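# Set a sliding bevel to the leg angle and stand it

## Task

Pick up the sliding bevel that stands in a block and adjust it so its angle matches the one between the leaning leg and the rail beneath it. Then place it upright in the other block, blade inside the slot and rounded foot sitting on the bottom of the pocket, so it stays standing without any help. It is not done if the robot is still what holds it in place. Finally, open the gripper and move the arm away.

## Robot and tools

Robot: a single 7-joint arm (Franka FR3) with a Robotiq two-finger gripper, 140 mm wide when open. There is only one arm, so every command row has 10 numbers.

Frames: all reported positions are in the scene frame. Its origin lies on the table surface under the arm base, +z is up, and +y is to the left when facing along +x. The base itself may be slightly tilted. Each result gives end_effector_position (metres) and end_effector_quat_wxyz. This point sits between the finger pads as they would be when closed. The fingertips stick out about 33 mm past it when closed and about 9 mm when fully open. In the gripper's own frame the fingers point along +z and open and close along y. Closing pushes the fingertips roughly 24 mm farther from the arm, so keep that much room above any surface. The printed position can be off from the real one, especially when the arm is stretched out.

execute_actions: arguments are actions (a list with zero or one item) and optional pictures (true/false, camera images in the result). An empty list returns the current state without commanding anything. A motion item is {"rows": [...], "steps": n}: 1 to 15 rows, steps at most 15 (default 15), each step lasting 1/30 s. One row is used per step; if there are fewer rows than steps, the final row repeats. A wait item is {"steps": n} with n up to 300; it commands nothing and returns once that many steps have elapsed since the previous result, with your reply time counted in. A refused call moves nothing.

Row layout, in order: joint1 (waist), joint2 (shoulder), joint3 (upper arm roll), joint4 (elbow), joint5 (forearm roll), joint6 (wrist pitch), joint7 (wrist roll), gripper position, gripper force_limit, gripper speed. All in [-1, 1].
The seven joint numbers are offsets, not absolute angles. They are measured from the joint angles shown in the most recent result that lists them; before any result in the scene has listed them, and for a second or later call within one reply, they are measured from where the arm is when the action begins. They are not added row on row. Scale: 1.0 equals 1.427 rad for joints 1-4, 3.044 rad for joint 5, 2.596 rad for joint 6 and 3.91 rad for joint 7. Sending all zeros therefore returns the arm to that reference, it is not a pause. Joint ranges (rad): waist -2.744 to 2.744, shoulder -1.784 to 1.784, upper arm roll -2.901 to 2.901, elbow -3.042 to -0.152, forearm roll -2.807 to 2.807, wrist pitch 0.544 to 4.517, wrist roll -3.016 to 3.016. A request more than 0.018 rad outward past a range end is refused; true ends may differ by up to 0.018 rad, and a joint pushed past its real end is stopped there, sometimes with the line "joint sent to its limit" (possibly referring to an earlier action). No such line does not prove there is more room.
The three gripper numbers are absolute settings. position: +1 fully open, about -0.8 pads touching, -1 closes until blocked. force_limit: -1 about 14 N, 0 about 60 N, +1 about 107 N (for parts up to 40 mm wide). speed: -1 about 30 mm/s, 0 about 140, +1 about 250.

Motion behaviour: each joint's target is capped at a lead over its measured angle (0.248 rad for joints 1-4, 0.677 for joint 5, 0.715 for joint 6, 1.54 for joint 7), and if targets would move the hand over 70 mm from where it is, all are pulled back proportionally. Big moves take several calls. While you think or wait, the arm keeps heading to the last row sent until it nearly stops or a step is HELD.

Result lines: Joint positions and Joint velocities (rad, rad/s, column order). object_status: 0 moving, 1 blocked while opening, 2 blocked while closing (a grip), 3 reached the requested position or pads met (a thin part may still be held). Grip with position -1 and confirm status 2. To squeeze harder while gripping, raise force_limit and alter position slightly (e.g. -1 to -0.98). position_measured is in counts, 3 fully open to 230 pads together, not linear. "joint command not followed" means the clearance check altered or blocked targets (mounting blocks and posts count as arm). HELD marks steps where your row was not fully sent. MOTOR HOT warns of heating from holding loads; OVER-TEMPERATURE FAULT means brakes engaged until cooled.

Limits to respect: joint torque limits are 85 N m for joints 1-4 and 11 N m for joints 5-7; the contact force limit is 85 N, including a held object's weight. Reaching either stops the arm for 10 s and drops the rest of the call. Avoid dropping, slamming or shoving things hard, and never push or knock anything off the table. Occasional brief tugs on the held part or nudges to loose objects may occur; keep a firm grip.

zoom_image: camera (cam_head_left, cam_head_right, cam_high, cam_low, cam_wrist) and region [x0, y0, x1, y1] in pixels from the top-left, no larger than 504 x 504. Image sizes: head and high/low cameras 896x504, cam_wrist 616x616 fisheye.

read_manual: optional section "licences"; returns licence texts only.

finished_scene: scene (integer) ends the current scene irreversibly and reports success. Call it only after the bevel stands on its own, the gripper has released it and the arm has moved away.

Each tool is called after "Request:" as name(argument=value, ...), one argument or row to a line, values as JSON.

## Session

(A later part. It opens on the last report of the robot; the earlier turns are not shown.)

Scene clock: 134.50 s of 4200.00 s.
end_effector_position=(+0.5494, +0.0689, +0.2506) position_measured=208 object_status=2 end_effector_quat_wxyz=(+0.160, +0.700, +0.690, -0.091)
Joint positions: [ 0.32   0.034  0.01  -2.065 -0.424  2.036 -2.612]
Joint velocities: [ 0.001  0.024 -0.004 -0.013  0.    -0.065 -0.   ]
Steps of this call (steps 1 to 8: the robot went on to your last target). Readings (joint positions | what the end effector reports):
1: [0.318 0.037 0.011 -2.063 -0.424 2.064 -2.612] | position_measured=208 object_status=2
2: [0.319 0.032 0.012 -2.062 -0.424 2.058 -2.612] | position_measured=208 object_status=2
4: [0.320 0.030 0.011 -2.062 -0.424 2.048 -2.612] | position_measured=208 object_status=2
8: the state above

Request:
execute_actions(
  actions=[
    {"rows":[[0.01,-0.005,0,-0.008,0.01,0.005,0.01,-1,0.4,0],[0.025,-0.013,0,-0.02,0.025,0.012,0.02,-1,0.4,0],[0.045,-0.025,0,-0.037,0.04,0.02,0.03,-1,0.4,0],[0.065,-0.035,0,-0.054,0.055,0.028,0.045,-1,0.4,0],[0.085,-0.046,0,-0.07,0.07,0.035,0.06,-1,0.4,0],[0.105,-0.057,0,-0.087,0.085,0.042,0.075,-1,0.4,0],[0.125,-0.068,0,-0.103,0.1,0.05,0.09,-1,0.4,0],[0.145,-0.078,0,-0.12,0.115,0.057,0.105,-1,0.4,0],[0.165,-0.088,0,-0.136,0.13,0.057,0.105,-1,0.4,0],[0.18,-0.097,0,-0.15,0.14,0.057,0.105,-1,0.4,0],[0.19,-0.102,0,-0.158,0.14,0.057,0.105,-1,0.4,0],[0.196,-0.105,0,-0.162,0.14,0.057,0.105,-1,0.4,0]],"steps":15},
  ],
  pictures=false,
)

Request:
execute_actions(
  actions=[
    {"steps":22},
  ],
)

Request:
zoom_image(
  camera="cam_wrist",
  region=[230,180,380,330],
)

Scene clock: 140.37 s of 4200.00 s.
end_effector_position=(+0.4178, +0.2588, +0.2181) position_measured=208 object_status=2 end_effector_quat_wxyz=(+0.019, +0.762, +0.647, -0.011)
Joint positions: [ 0.585 -0.104  0.015 -2.279 -0.054  2.151 -2.367]
Joint velocities: [ 0.317 -0.134  0.064 -0.207  0.454  0.165  0.53 ]
Steps of this call (steps 1 to 30: the robot went on to your last target; steps 31 to 90: nothing new was sent; then 2.37 s passed at rest; steps 91 to 105: all 15 steps of this action). Readings (joint positions | what the end effector reports):
91: [0.322 0.034 0.009 -2.068 -0.419 2.029 -2.609] | position_measured=208 object_status=2
92: [0.328 0.030 0.006 -2.074 -0.404 2.035 -2.603] | position_measured=208 object_status=2
94: [0.356 0.012 0.002 -2.101 -0.356 2.052 -2.579] | position_measured=208 object_status=2
98: [0.439 -0.031 0.005 -2.166 -0.244 2.093 -2.506] | position_measured=208 object_status=2
105: the state above

Scene clock: 141.10 s of 4200.00 s.
end_effector_position=(+0.4113, +0.2749, +0.2184) position_measured=208 object_status=2 end_effector_quat_wxyz=(-0.002, +0.813, +0.582, +0.003)
Joint positions: [ 0.599 -0.114  0.012 -2.294 -0.001  2.179 -2.222]
Joint velocities: [ 0.     0.001 -0.001  0.     0.001  0.003  0.047]
Steps of this call (steps 1 to 22: the robot went on to your last target). Readings (joint positions | what the end effector reports):
1: [0.593 -0.108 0.016 -2.285 -0.041 2.156 -2.351] | position_measured=208 object_status=2
2: [0.597 -0.110 0.016 -2.288 -0.031 2.160 -2.336] | position_measured=208 object_status=2
4: [0.599 -0.112 0.016 -2.292 -0.018 2.166 -2.311] | position_measured=208 object_status=2
8: [0.599 -0.114 0.012 -2.293 -0.006 2.174 -2.274] | position_measured=208 object_status=2
22: the state above

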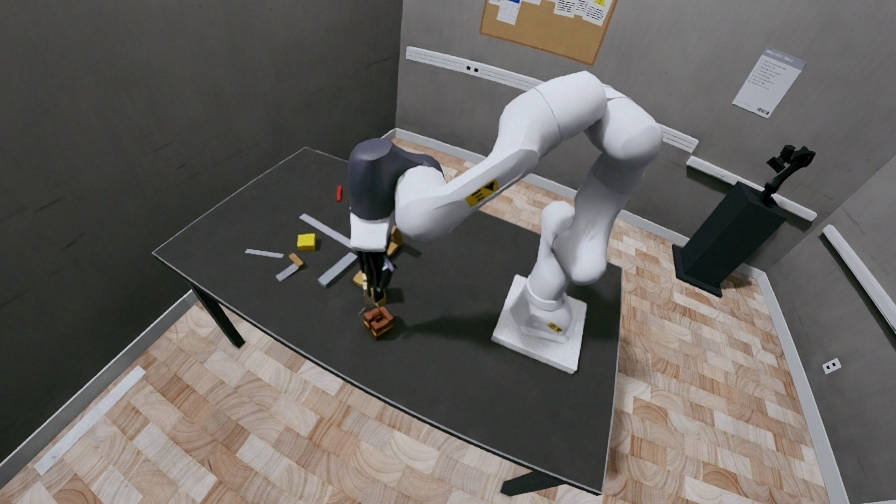

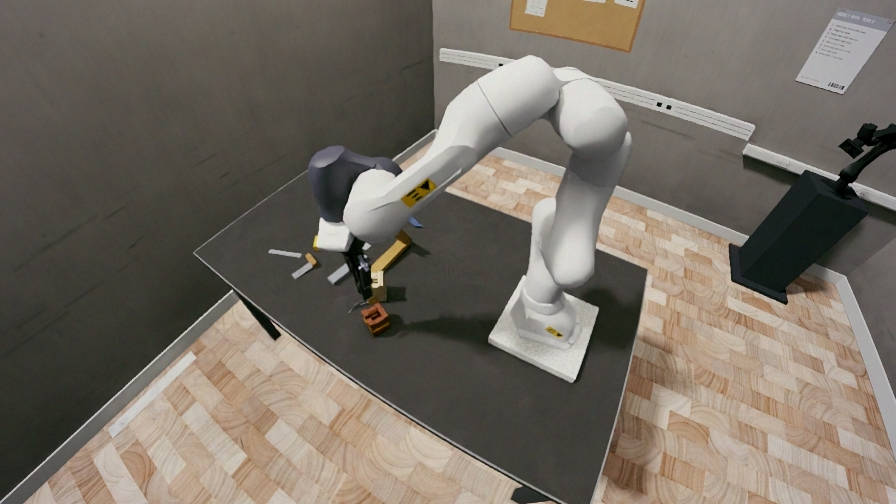

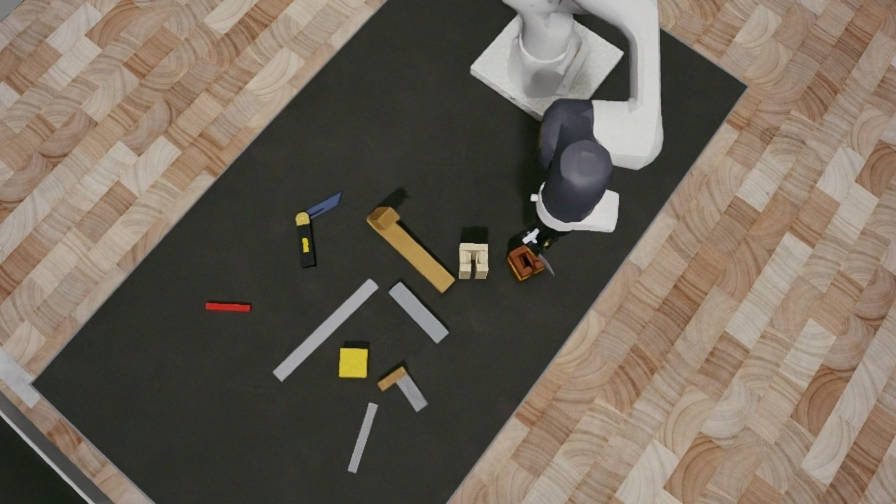

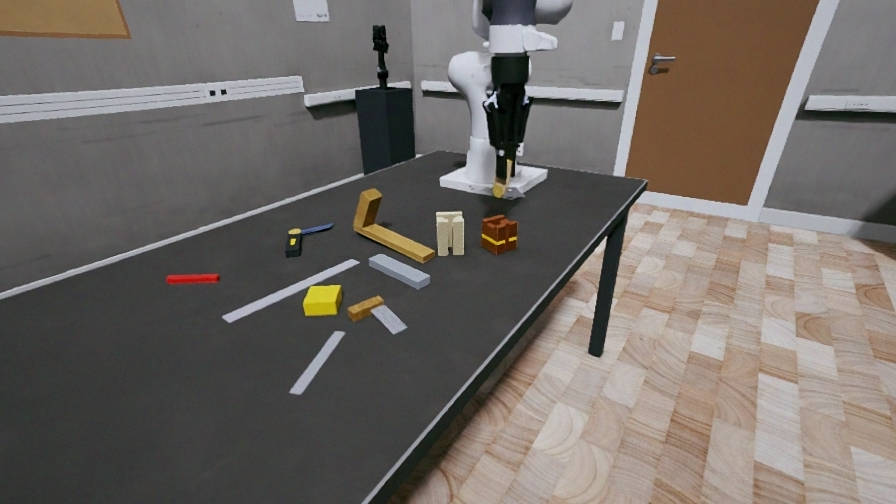

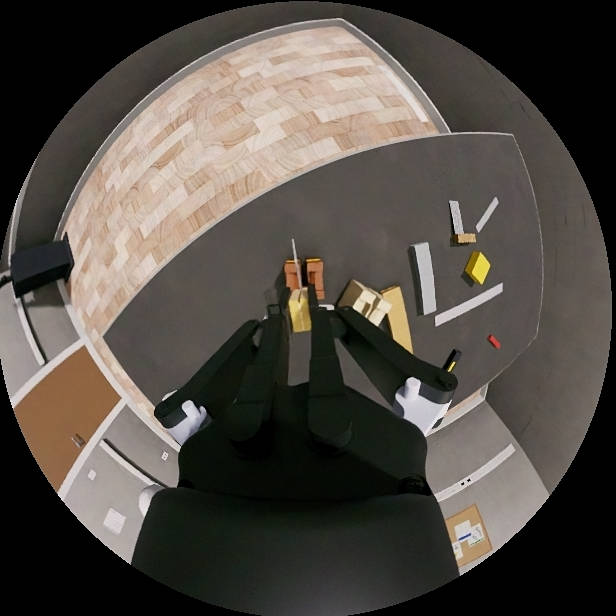

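Region (230, 180, 380, 330) of cam_wrist's 616x616 image, scaled by 3.360, with more detail than that image has.

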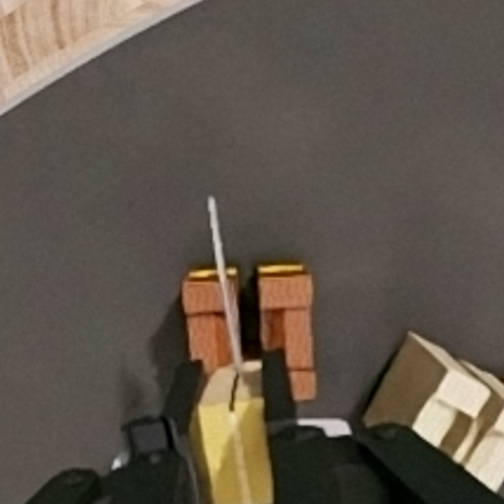

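Request:
execute_actions(
  actions=[
    {"rows":[[-0.002,0.005,0,-0.003,0,0.012,0.021,-1,0.4,0],[-0.004,0.012,0,-0.006,0,0.022,0.021,-1,0.4,0],[-0.006,0.02,0,-0.01,0,0.032,0.021,-1,0.4,0],[-0.008,0.028,0,-0.014,0,0.04,0.021,-1,0.4,0],[-0.01,0.036,0,-0.018,0,0.044,0.021,-1,0.4,0],[-0.012,0.043,0,-0.022,0,0.044,0.021,-1,0.4,0],[-0.0125,0.049,0,-0.025,0,0.044,0.021,-1,0.4,0],[-0.0125,0.052,0,-0.027,0,0.044,0.021,-1,0.4,0]],"steps":15},
  ],
  pictures=false,
)

Request:
execute_actions(
  actions=[
    {"steps":12},
  ],
)

Request:
zoom_image(
  camera="cam_wrist",
  region=[250,220,350,320],
)

Request:
zoom_image(
  camera="cam_low",
  region=[460,170,550,260],
)

Scene clock: 148.73 s of 4200.00 s.
end_effector_position=(+0.4159, +0.2689, +0.1723) position_measured=208 object_status=2 end_effector_quat_wxyz=(-0.002, +0.836, +0.549, -0.004)
Joint positions: [ 0.583 -0.037  0.012 -2.332 -0.001  2.28  -2.157]
Joint velocities: [ 0.001 -0.001 -0.     0.001 -0.     0.055  0.04 ]
Steps of this call (steps 1 to 30: the robot went on to your last target; steps 31 to 90: nothing new was sent; then 4.13 s passed at rest; steps 91 to 105: all 15 steps of this action). Readings (joint positions | what the end effector reports):
91: [0.599 -0.113 0.012 -2.295 -0.001 2.184 -2.202] | position_measured=208 object_status=2
92: [0.599 -0.111 0.012 -2.295 -0.001 2.192 -2.196] | position_measured=208 object_status=2
94: [0.595 -0.099 0.012 -2.300 -0.001 2.217 -2.186] | position_measured=208 object_status=2
98: [0.586 -0.058 0.012 -2.320 -0.001 2.257 -2.171] | position_measured=208 object_status=2
105: the state above

Scene clock: 149.13 s of 4200.00 s.
end_effector_position=(+0.4181, +0.2704, +0.1730) position_measured=208 object_status=2 end_effector_quat_wxyz=(-0.002, +0.838, +0.546, -0.000)
Joint positions: [ 0.583 -0.038  0.012 -2.332 -0.001  2.288 -2.148]
Joint velocities: [-0.     0.     0.    -0.001  0.001  0.005  0.009]
Steps of this call (steps 1 to 12: the robot went on to your last target). Readings (joint positions | what the end effector reports):
1: [0.583 -0.037 0.012 -2.332 -0.001 2.282 -2.156] | position_measured=208 object_status=2
2: [0.583 -0.038 0.012 -2.332 -0.001 2.283 -2.155] | position_measured=208 object_status=2
4: [0.583 -0.038 0.012 -2.332 -0.001 2.285 -2.153] | position_measured=208 object_status=2
8: [0.583 -0.038 0.012 -2.332 -0.001 2.287 -2.150] | position_measured=208 object_status=2
12: the state above

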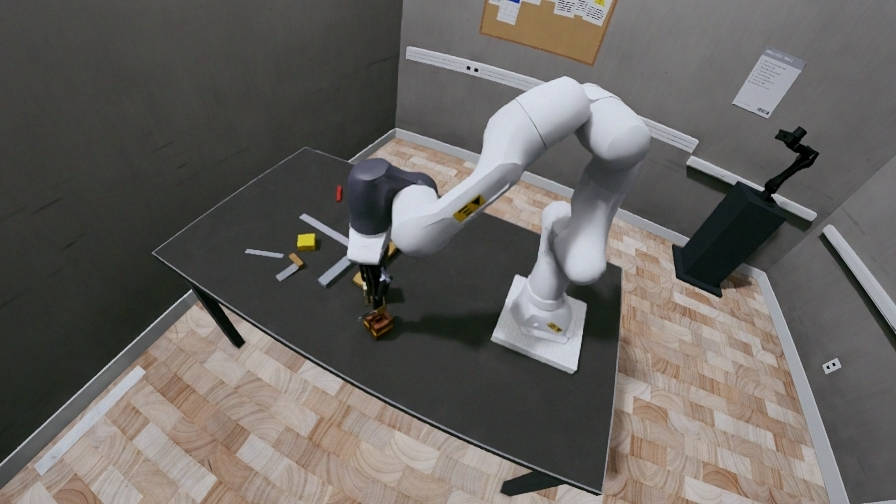

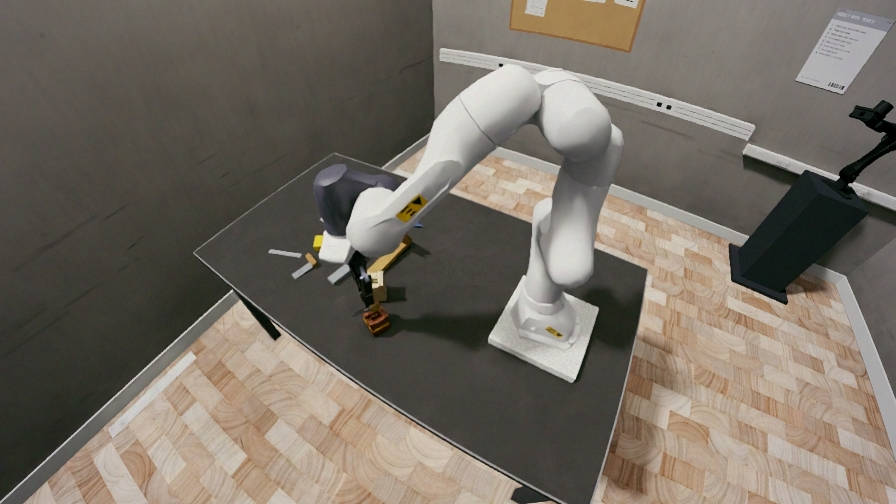

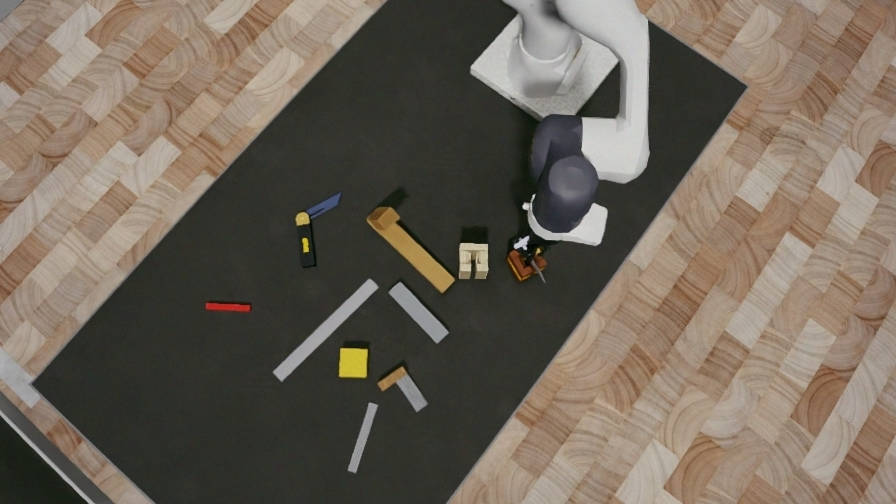

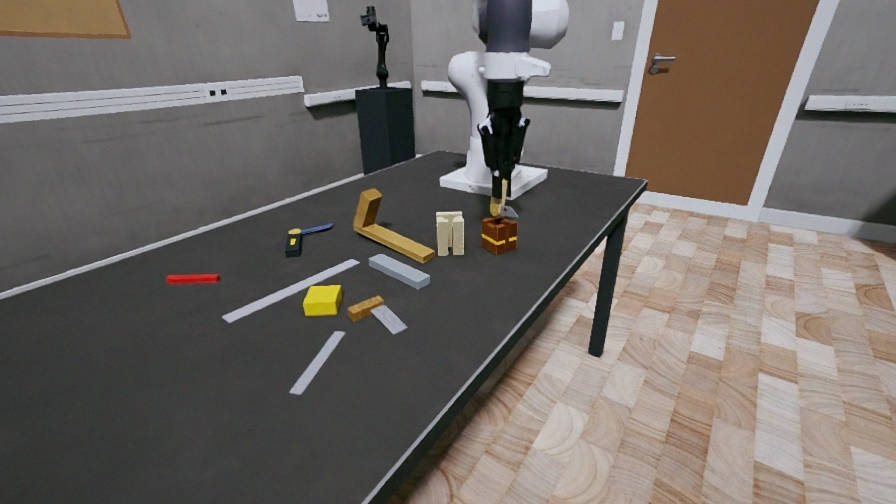

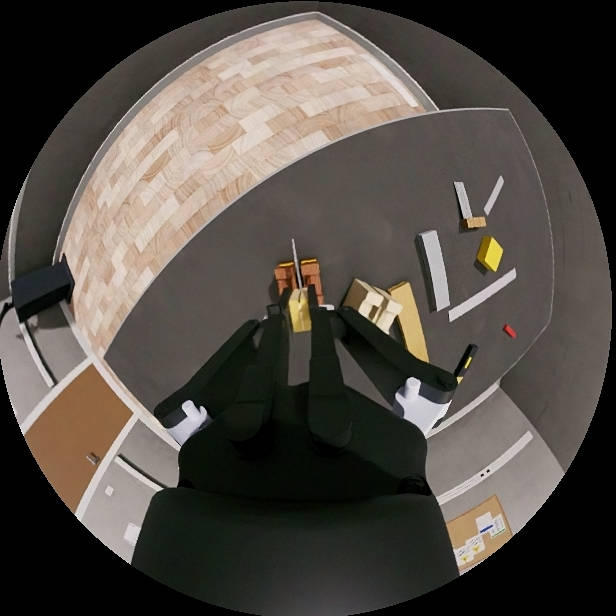

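Region (250, 220, 350, 320) of cam_wrist's 616x616 image, scaled by 5.040, with more detail than that image has.

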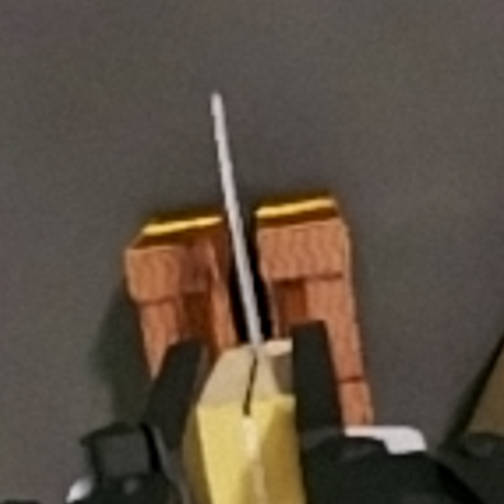

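Region (460, 170, 550, 260) of cam_low's 896x504 image, scaled by 5.600, with more detail than that image has.

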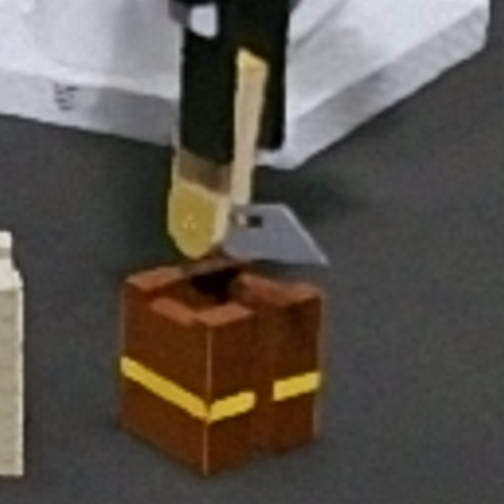

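Request:
execute_actions(
  actions=[
    {"rows":[[0.003,0.002,0,-0.002,0,0.012,0,-1,0.4,0],[0.006,0.004,0,-0.003,0,0.019,0,-1,0.4,0],[0.006,0.006,0,-0.005,0,0.019,0,-1,0.4,0],[0.006,0.008,0,-0.006,0,0.019,0,-1,0.4,0],[0.006,0.011,0,-0.0078,0,0.019,0,-1,0.4,0]],"steps":15},
  ],
)

Request:
zoom_image(
  camera="cam_wrist",
  region=[250,220,350,320],
)

Request:
zoom_image(
  camera="cam_low",
  region=[460,170,550,260],
)

Scene clock: 154.80 s of 4200.00 s.
end_effector_position=(+0.4209, +0.2762, +0.1650) position_measured=208 object_status=2 end_effector_quat_wxyz=(-0.002, +0.837, +0.547, +0.008)
Joint positions: [ 0.59  -0.022  0.012 -2.342 -0.001  2.33  -2.145]
Joint velocities: [-0.001 -0.001  0.     0.    -0.     0.016 -0.   ]
Steps of this call (steps 1 to 30: the robot went on to your last target; steps 31 to 90: nothing new was sent; then 2.17 s passed at rest; steps 91 to 105: all 15 steps of this action). Readings (joint positions | what the end effector reports):
91: [0.584 -0.037 0.012 -2.333 -0.001 2.293 -2.145] | position_measured=208 object_status=2
92: [0.585 -0.036 0.012 -2.333 -0.001 2.300 -2.145] | position_measured=208 object_status=2
94: [0.588 -0.033 0.012 -2.335 -0.001 2.311 -2.145] | position_measured=208 object_status=2
98: [0.590 -0.024 0.012 -2.340 -0.001 2.323 -2.145] | position_measured=208 object_status=2
105: the state above

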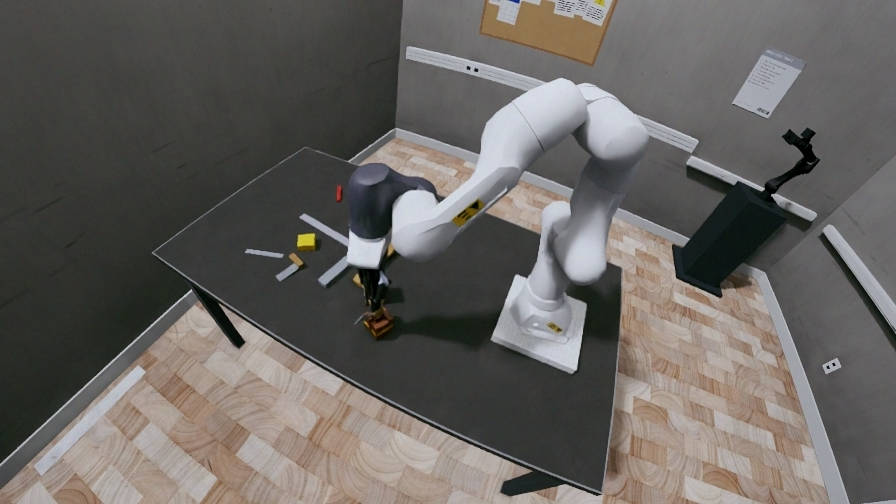

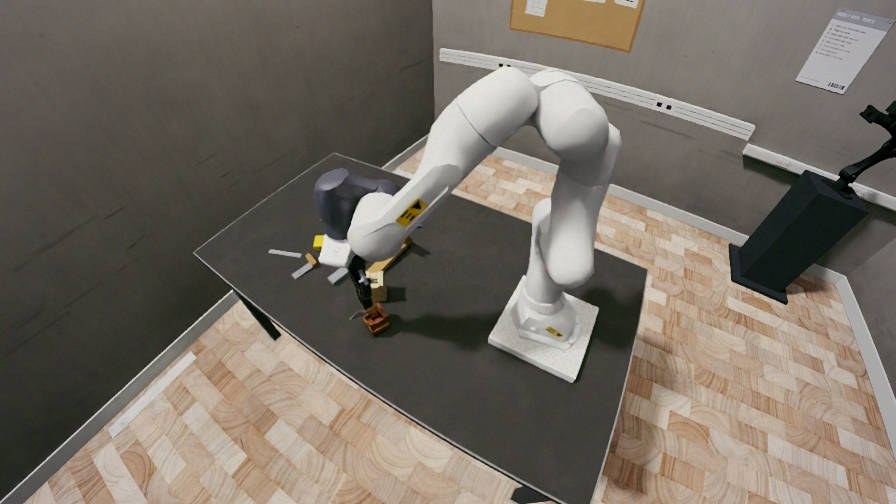

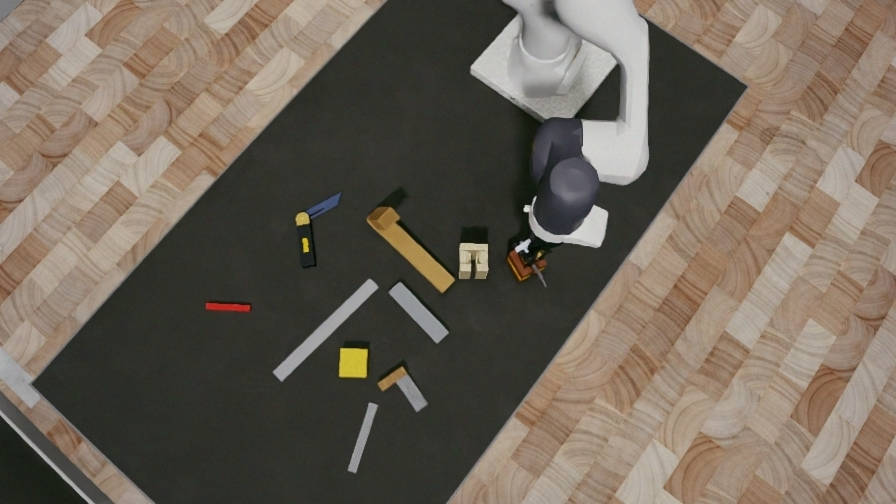

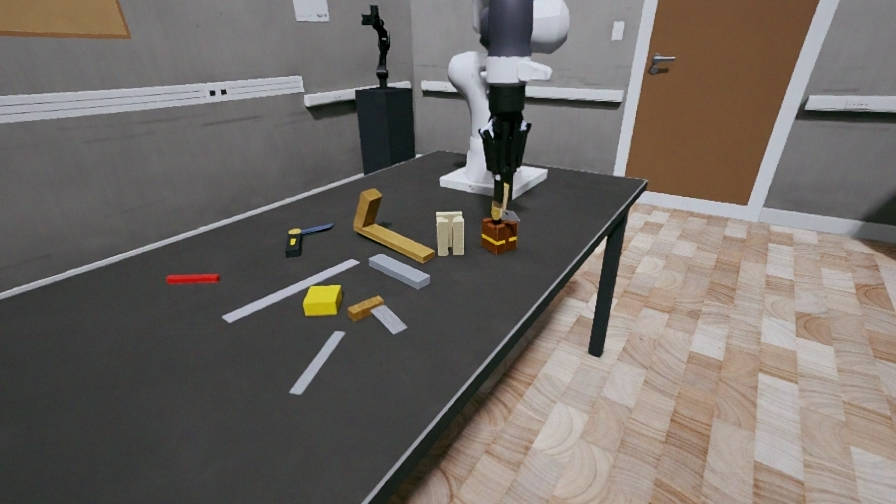

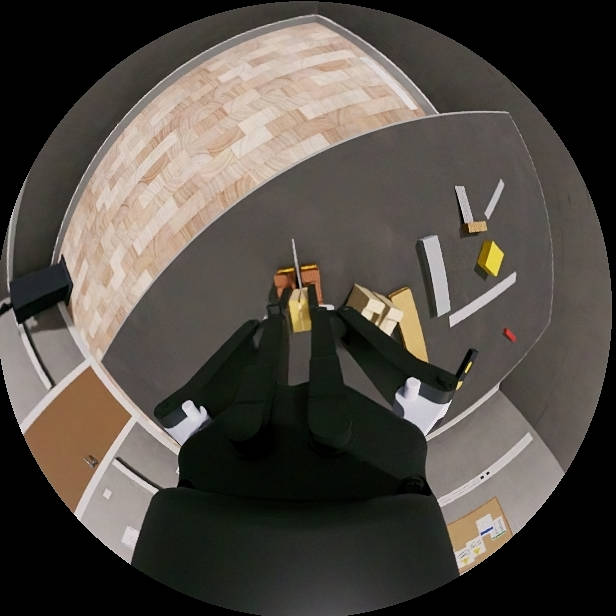

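Region (250, 220, 350, 320) of cam_wrist's 616x616 image, scaled by 5.040, with more detail than that image has.

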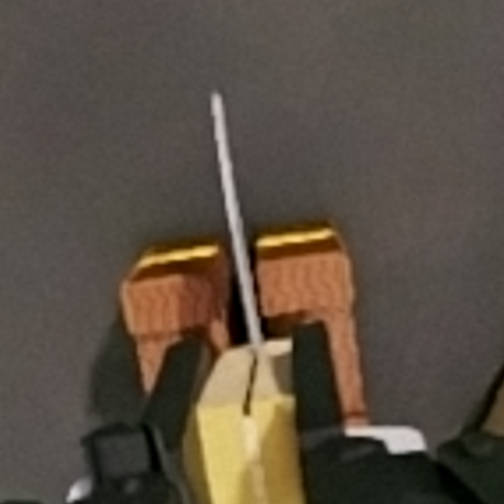

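Region (460, 170, 550, 260) of cam_low's 896x504 image, scaled by 5.600, with more detail than that image has.

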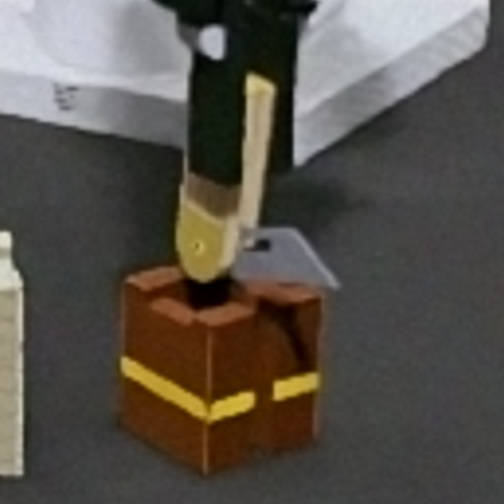

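Request:
execute_actions(
  actions=[
    {"rows":[[0.003,0.002,0,-0.001,0,0.005,0,-1,0.4,0],[0.003,0.004,0,-0.002,0,0.008,0,-1,0.4,0],[0.003,0.006,0,-0.0035,0,0.011,0,-1,0.4,0],[0.003,0.008,0,-0.005,0,0.0125,0,-1,0.4,0],[0.003,0.010,0,-0.006,0,0.0125,0,-1,0.4,0],[0.003,0.012,0,-0.0075,0,0.0125,0,-1,0.4,0],[0.003,0.014,0,-0.0085,0,0.0125,0,-1,0.4,0]],"steps":15},
  ],
)

Request:
zoom_image(
  camera="cam_wrist",
  region=[250,220,350,320],
)

Request:
zoom_image(
  camera="cam_low",
  region=[460,170,550,260],
)

Scene clock: 159.97 s of 4200.00 s.
end_effector_position=(+0.4191, +0.2766, +0.1529) position_measured=208 object_status=2 end_effector_quat_wxyz=(-0.002, +0.837, +0.548, +0.006)
Joint positions: [ 0.592 -0.002  0.012 -2.352 -0.001  2.356 -2.145]
Joint velocities: [ 0.     0.001 -0.001 -0.    -0.     0.012 -0.001]
Steps of this call (steps 1 to 15: the robot went on to your last target; steps 16 to 90: nothing new was sent; then 1.67 s passed at rest; steps 91 to 105: all 15 steps of this action). Readings (joint positions | what the end effector reports):
91: [0.590 -0.022 0.012 -2.342 -0.001 2.334 -2.145] | position_measured=208 object_status=2
92: [0.591 -0.021 0.012 -2.342 -0.001 2.336 -2.145] | position_measured=208 object_status=2
94: [0.592 -0.018 0.012 -2.343 -0.001 2.343 -2.145] | position_measured=208 object_status=2
98: [0.592 -0.007 0.012 -2.349 -0.001 2.351 -2.145] | position_measured=208 object_status=2
105: the state above

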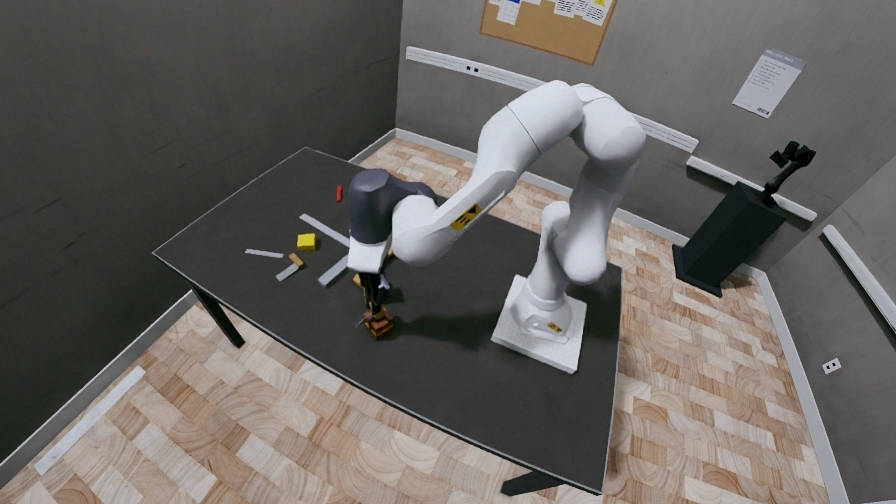

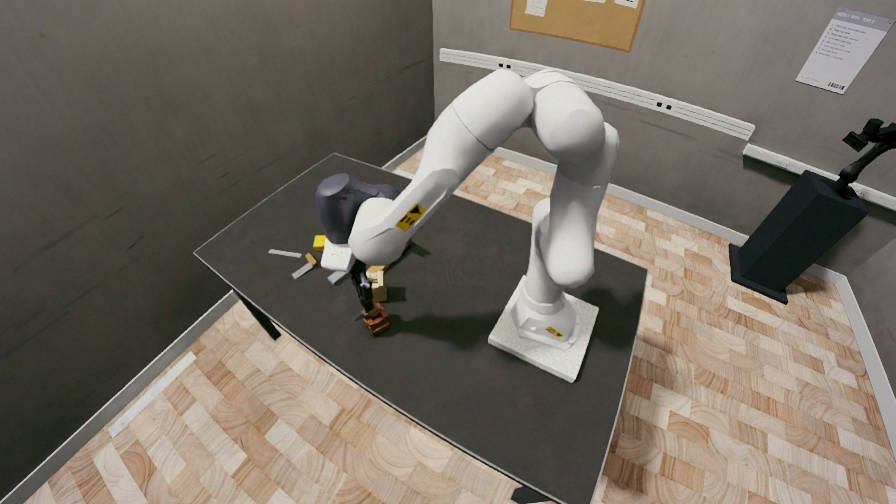

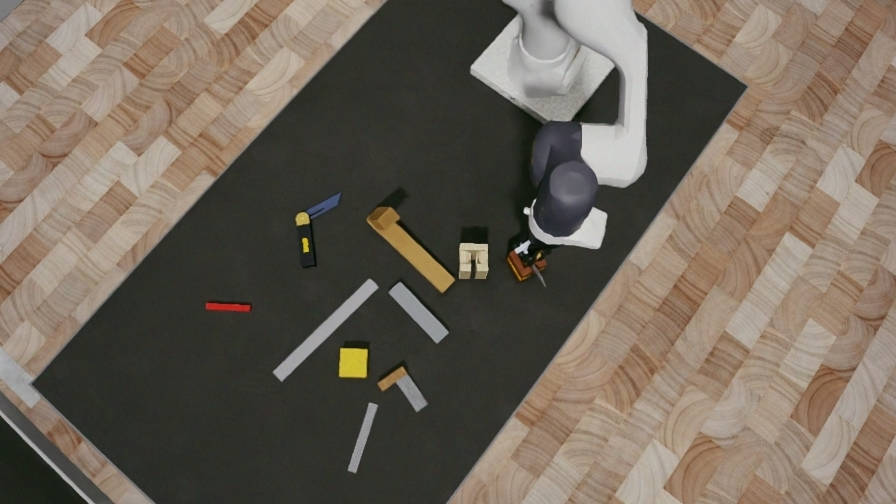

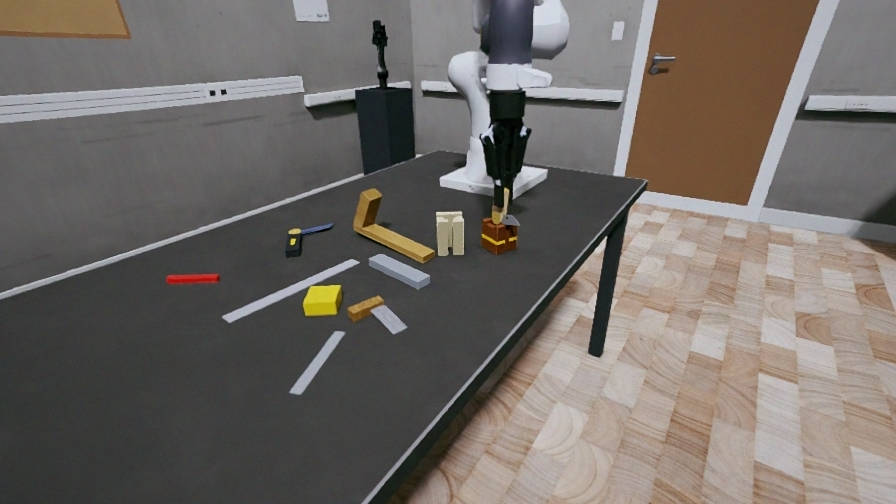

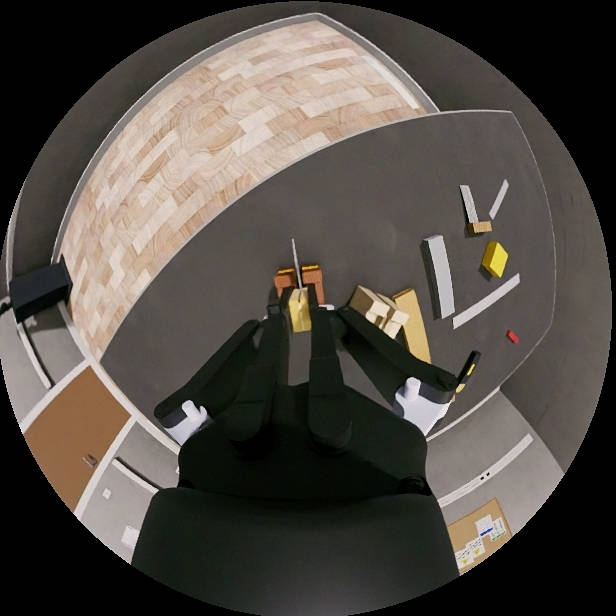

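Region (250, 220, 350, 320) of cam_wrist's 616x616 image, scaled by 5.040, with more detail than that image has.

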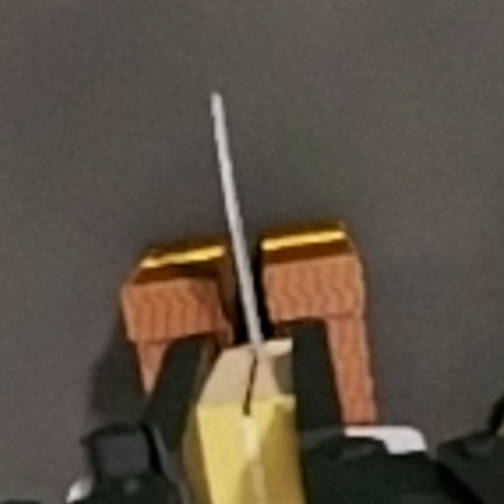

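Region (460, 170, 550, 260) of cam_low's 896x504 image, scaled by 5.600, with more detail than that image has.

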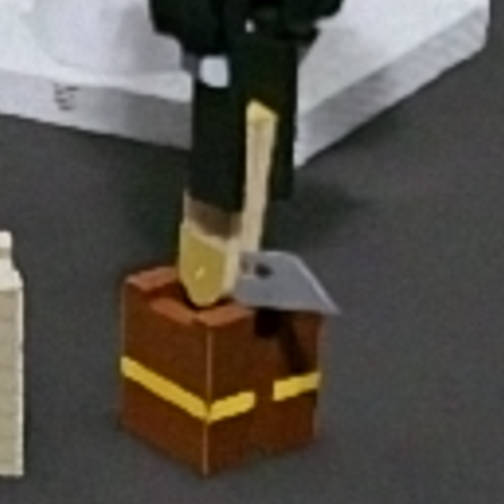

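Request:
execute_actions(
  actions=[
    {"rows":[[0,0.002,0,-0.001,0,0.005,0,-1,0.4,0],[0,0.004,0,-0.002,0,0.008,0,-1,0.4,0],[0,0.006,0,-0.003,0,0.011,0,-1,0.4,0],[0,0.008,0,-0.004,0,0.0135,0,-1,0.4,0],[0,0.010,0,-0.005,0,0.0135,0,-1,0.4,0],[0,0.012,0,-0.0065,0,0.0135,0,-1,0.4,0],[0,0.0145,0,-0.0075,0,0.0135,0,-1,0.4,0]],"steps":15},
  ],
  pictures=false,
)

Request:
execute_actions(
  actions=[
    {"rows":[[0,0.002,0,-0.001,0,0.005,0,-1,0.4,0],[0,0.004,0,-0.002,0,0.007,0,-1,0.4,0],[0,0.006,0,-0.003,0,0.009,0,-1,0.4,0],[0,0.008,0,-0.004,0,0.0095,0,-1,0.4,0],[0,0.010,0,-0.005,0,0.0095,0,-1,0.4,0]],"steps":15},
  ],
)

Request:
zoom_image(
  camera="cam_low",
  region=[460,170,550,260],
)

Scene clock: 164.67 s of 4200.00 s.
end_effector_position=(+0.4207, +0.2788, +0.1478) position_measured=208 object_status=2 end_effector_quat_wxyz=(-0.003, +0.836, +0.548, +0.010)
Joint positions: [ 0.593  0.009  0.012 -2.356 -0.     2.378 -2.145]
Joint velocities: [-0.    -0.    -0.001  0.001  0.     0.001  0.001]
Steps of this call (steps 1 to 15: the robot went on to your last target; steps 16 to 90: nothing new was sent; then 1.20 s passed at rest; steps 91 to 105: all 15 steps of this action). Readings (joint positions | what the end effector reports):
91: [0.592 -0.002 0.012 -2.352 -0.001 2.359 -2.145] | position_measured=208 object_status=2
92: [0.592 -0.001 0.012 -2.352 -0.001 2.362 -2.145] | position_measured=208 object_status=2
94: [0.592 0.002 0.012 -2.353 -0.001 2.369 -2.145] | position_measured=208 object_status=2
98: [0.593 0.009 0.012 -2.356 -0.000 2.378 -2.145] | position_measured=208 object_status=2
105: the state above

Scene clock: 165.17 s of 4200.00 s.
end_effector_position=(+0.4209, +0.2791, +0.1477) position_measured=208 object_status=2 end_effector_quat_wxyz=(-0.003, +0.836, +0.549, +0.010)
Joint positions: [ 0.593  0.009  0.012 -2.357 -0.     2.38  -2.145]
Joint velocities: [ 0.001  0.001  0.001  0.     0.     0.    -0.001]
Steps of this call (steps 1 to 15: all 15 steps of this action). Readings (joint positions | what the end effector reports):
1: [0.593 0.009 0.012 -2.356 -0.000 2.378 -2.145] | position_measured=208 object_status=2
2: [0.593 0.009 0.012 -2.356 -0.000 2.378 -2.145] | position_measured=208 object_status=2
4: [0.593 0.009 0.012 -2.357 -0.000 2.379 -2.145] | position_measured=208 object_status=2
8: [0.593 0.009 0.012 -2.357 -0.000 2.380 -2.145] | position_measured=208 object_status=2
15: the state above

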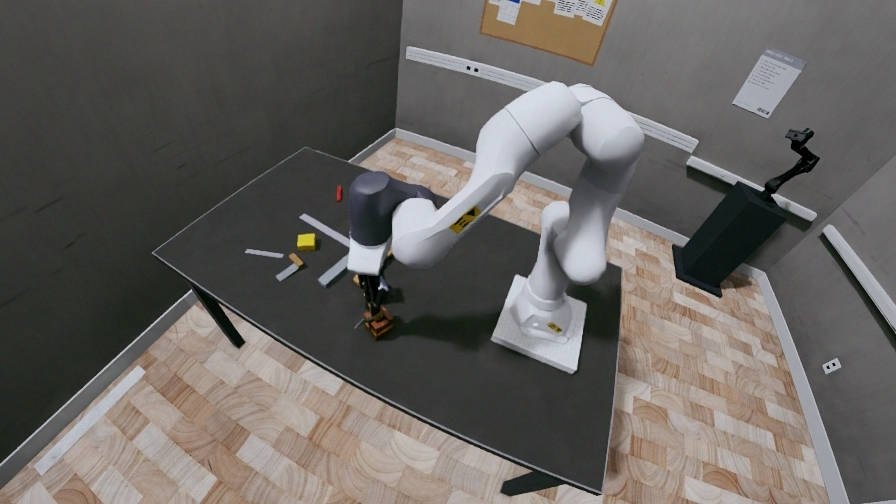

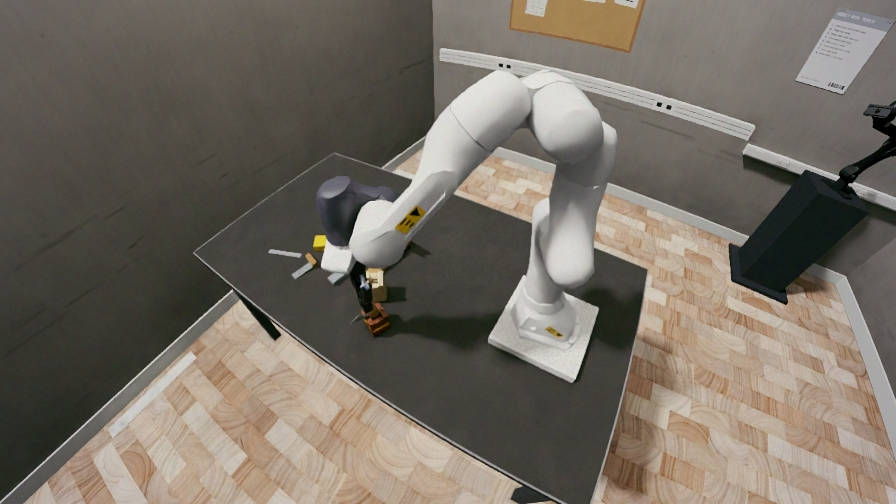

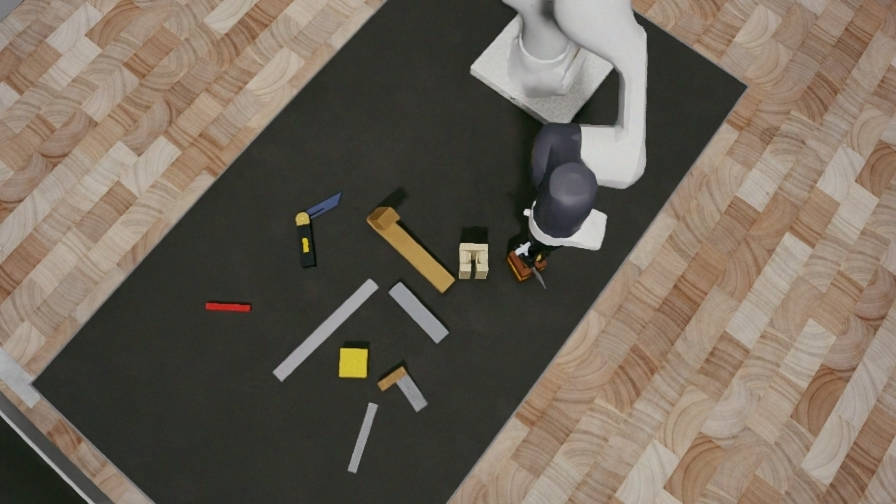

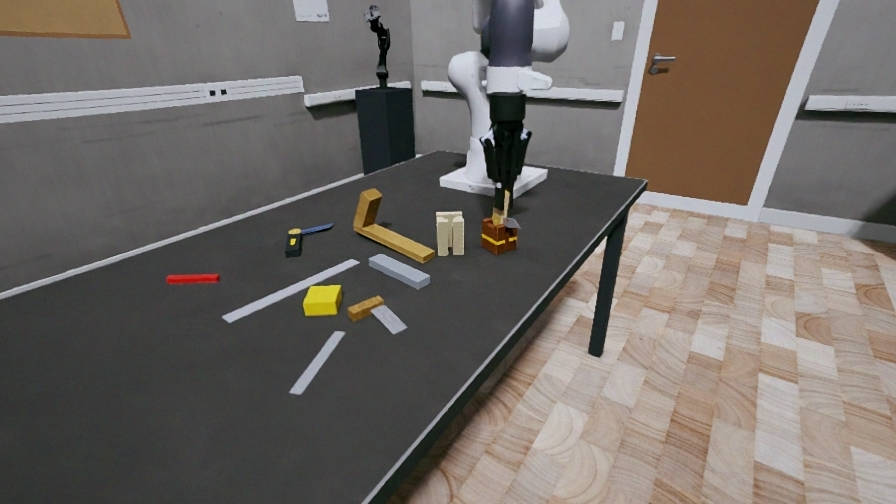

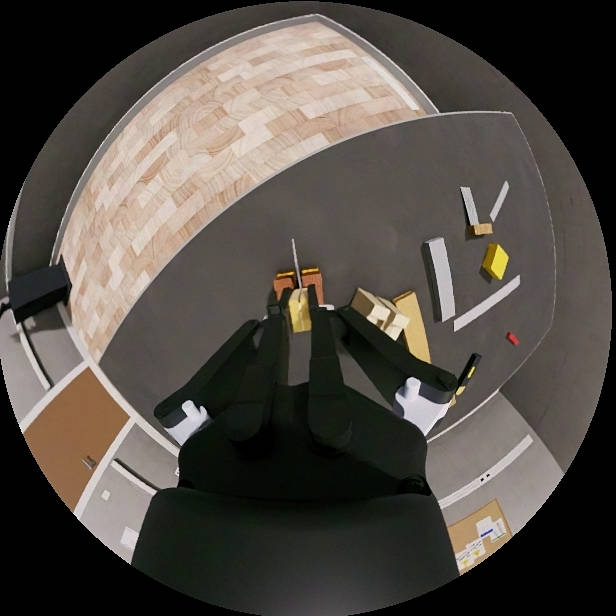

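Region (460, 170, 550, 260) of cam_low's 896x504 image, scaled by 5.600, with more detail than that image has.

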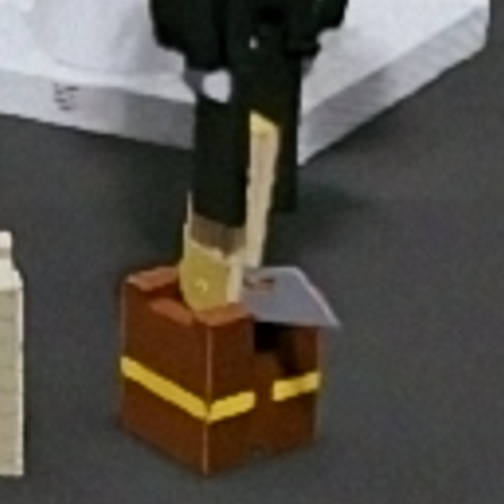

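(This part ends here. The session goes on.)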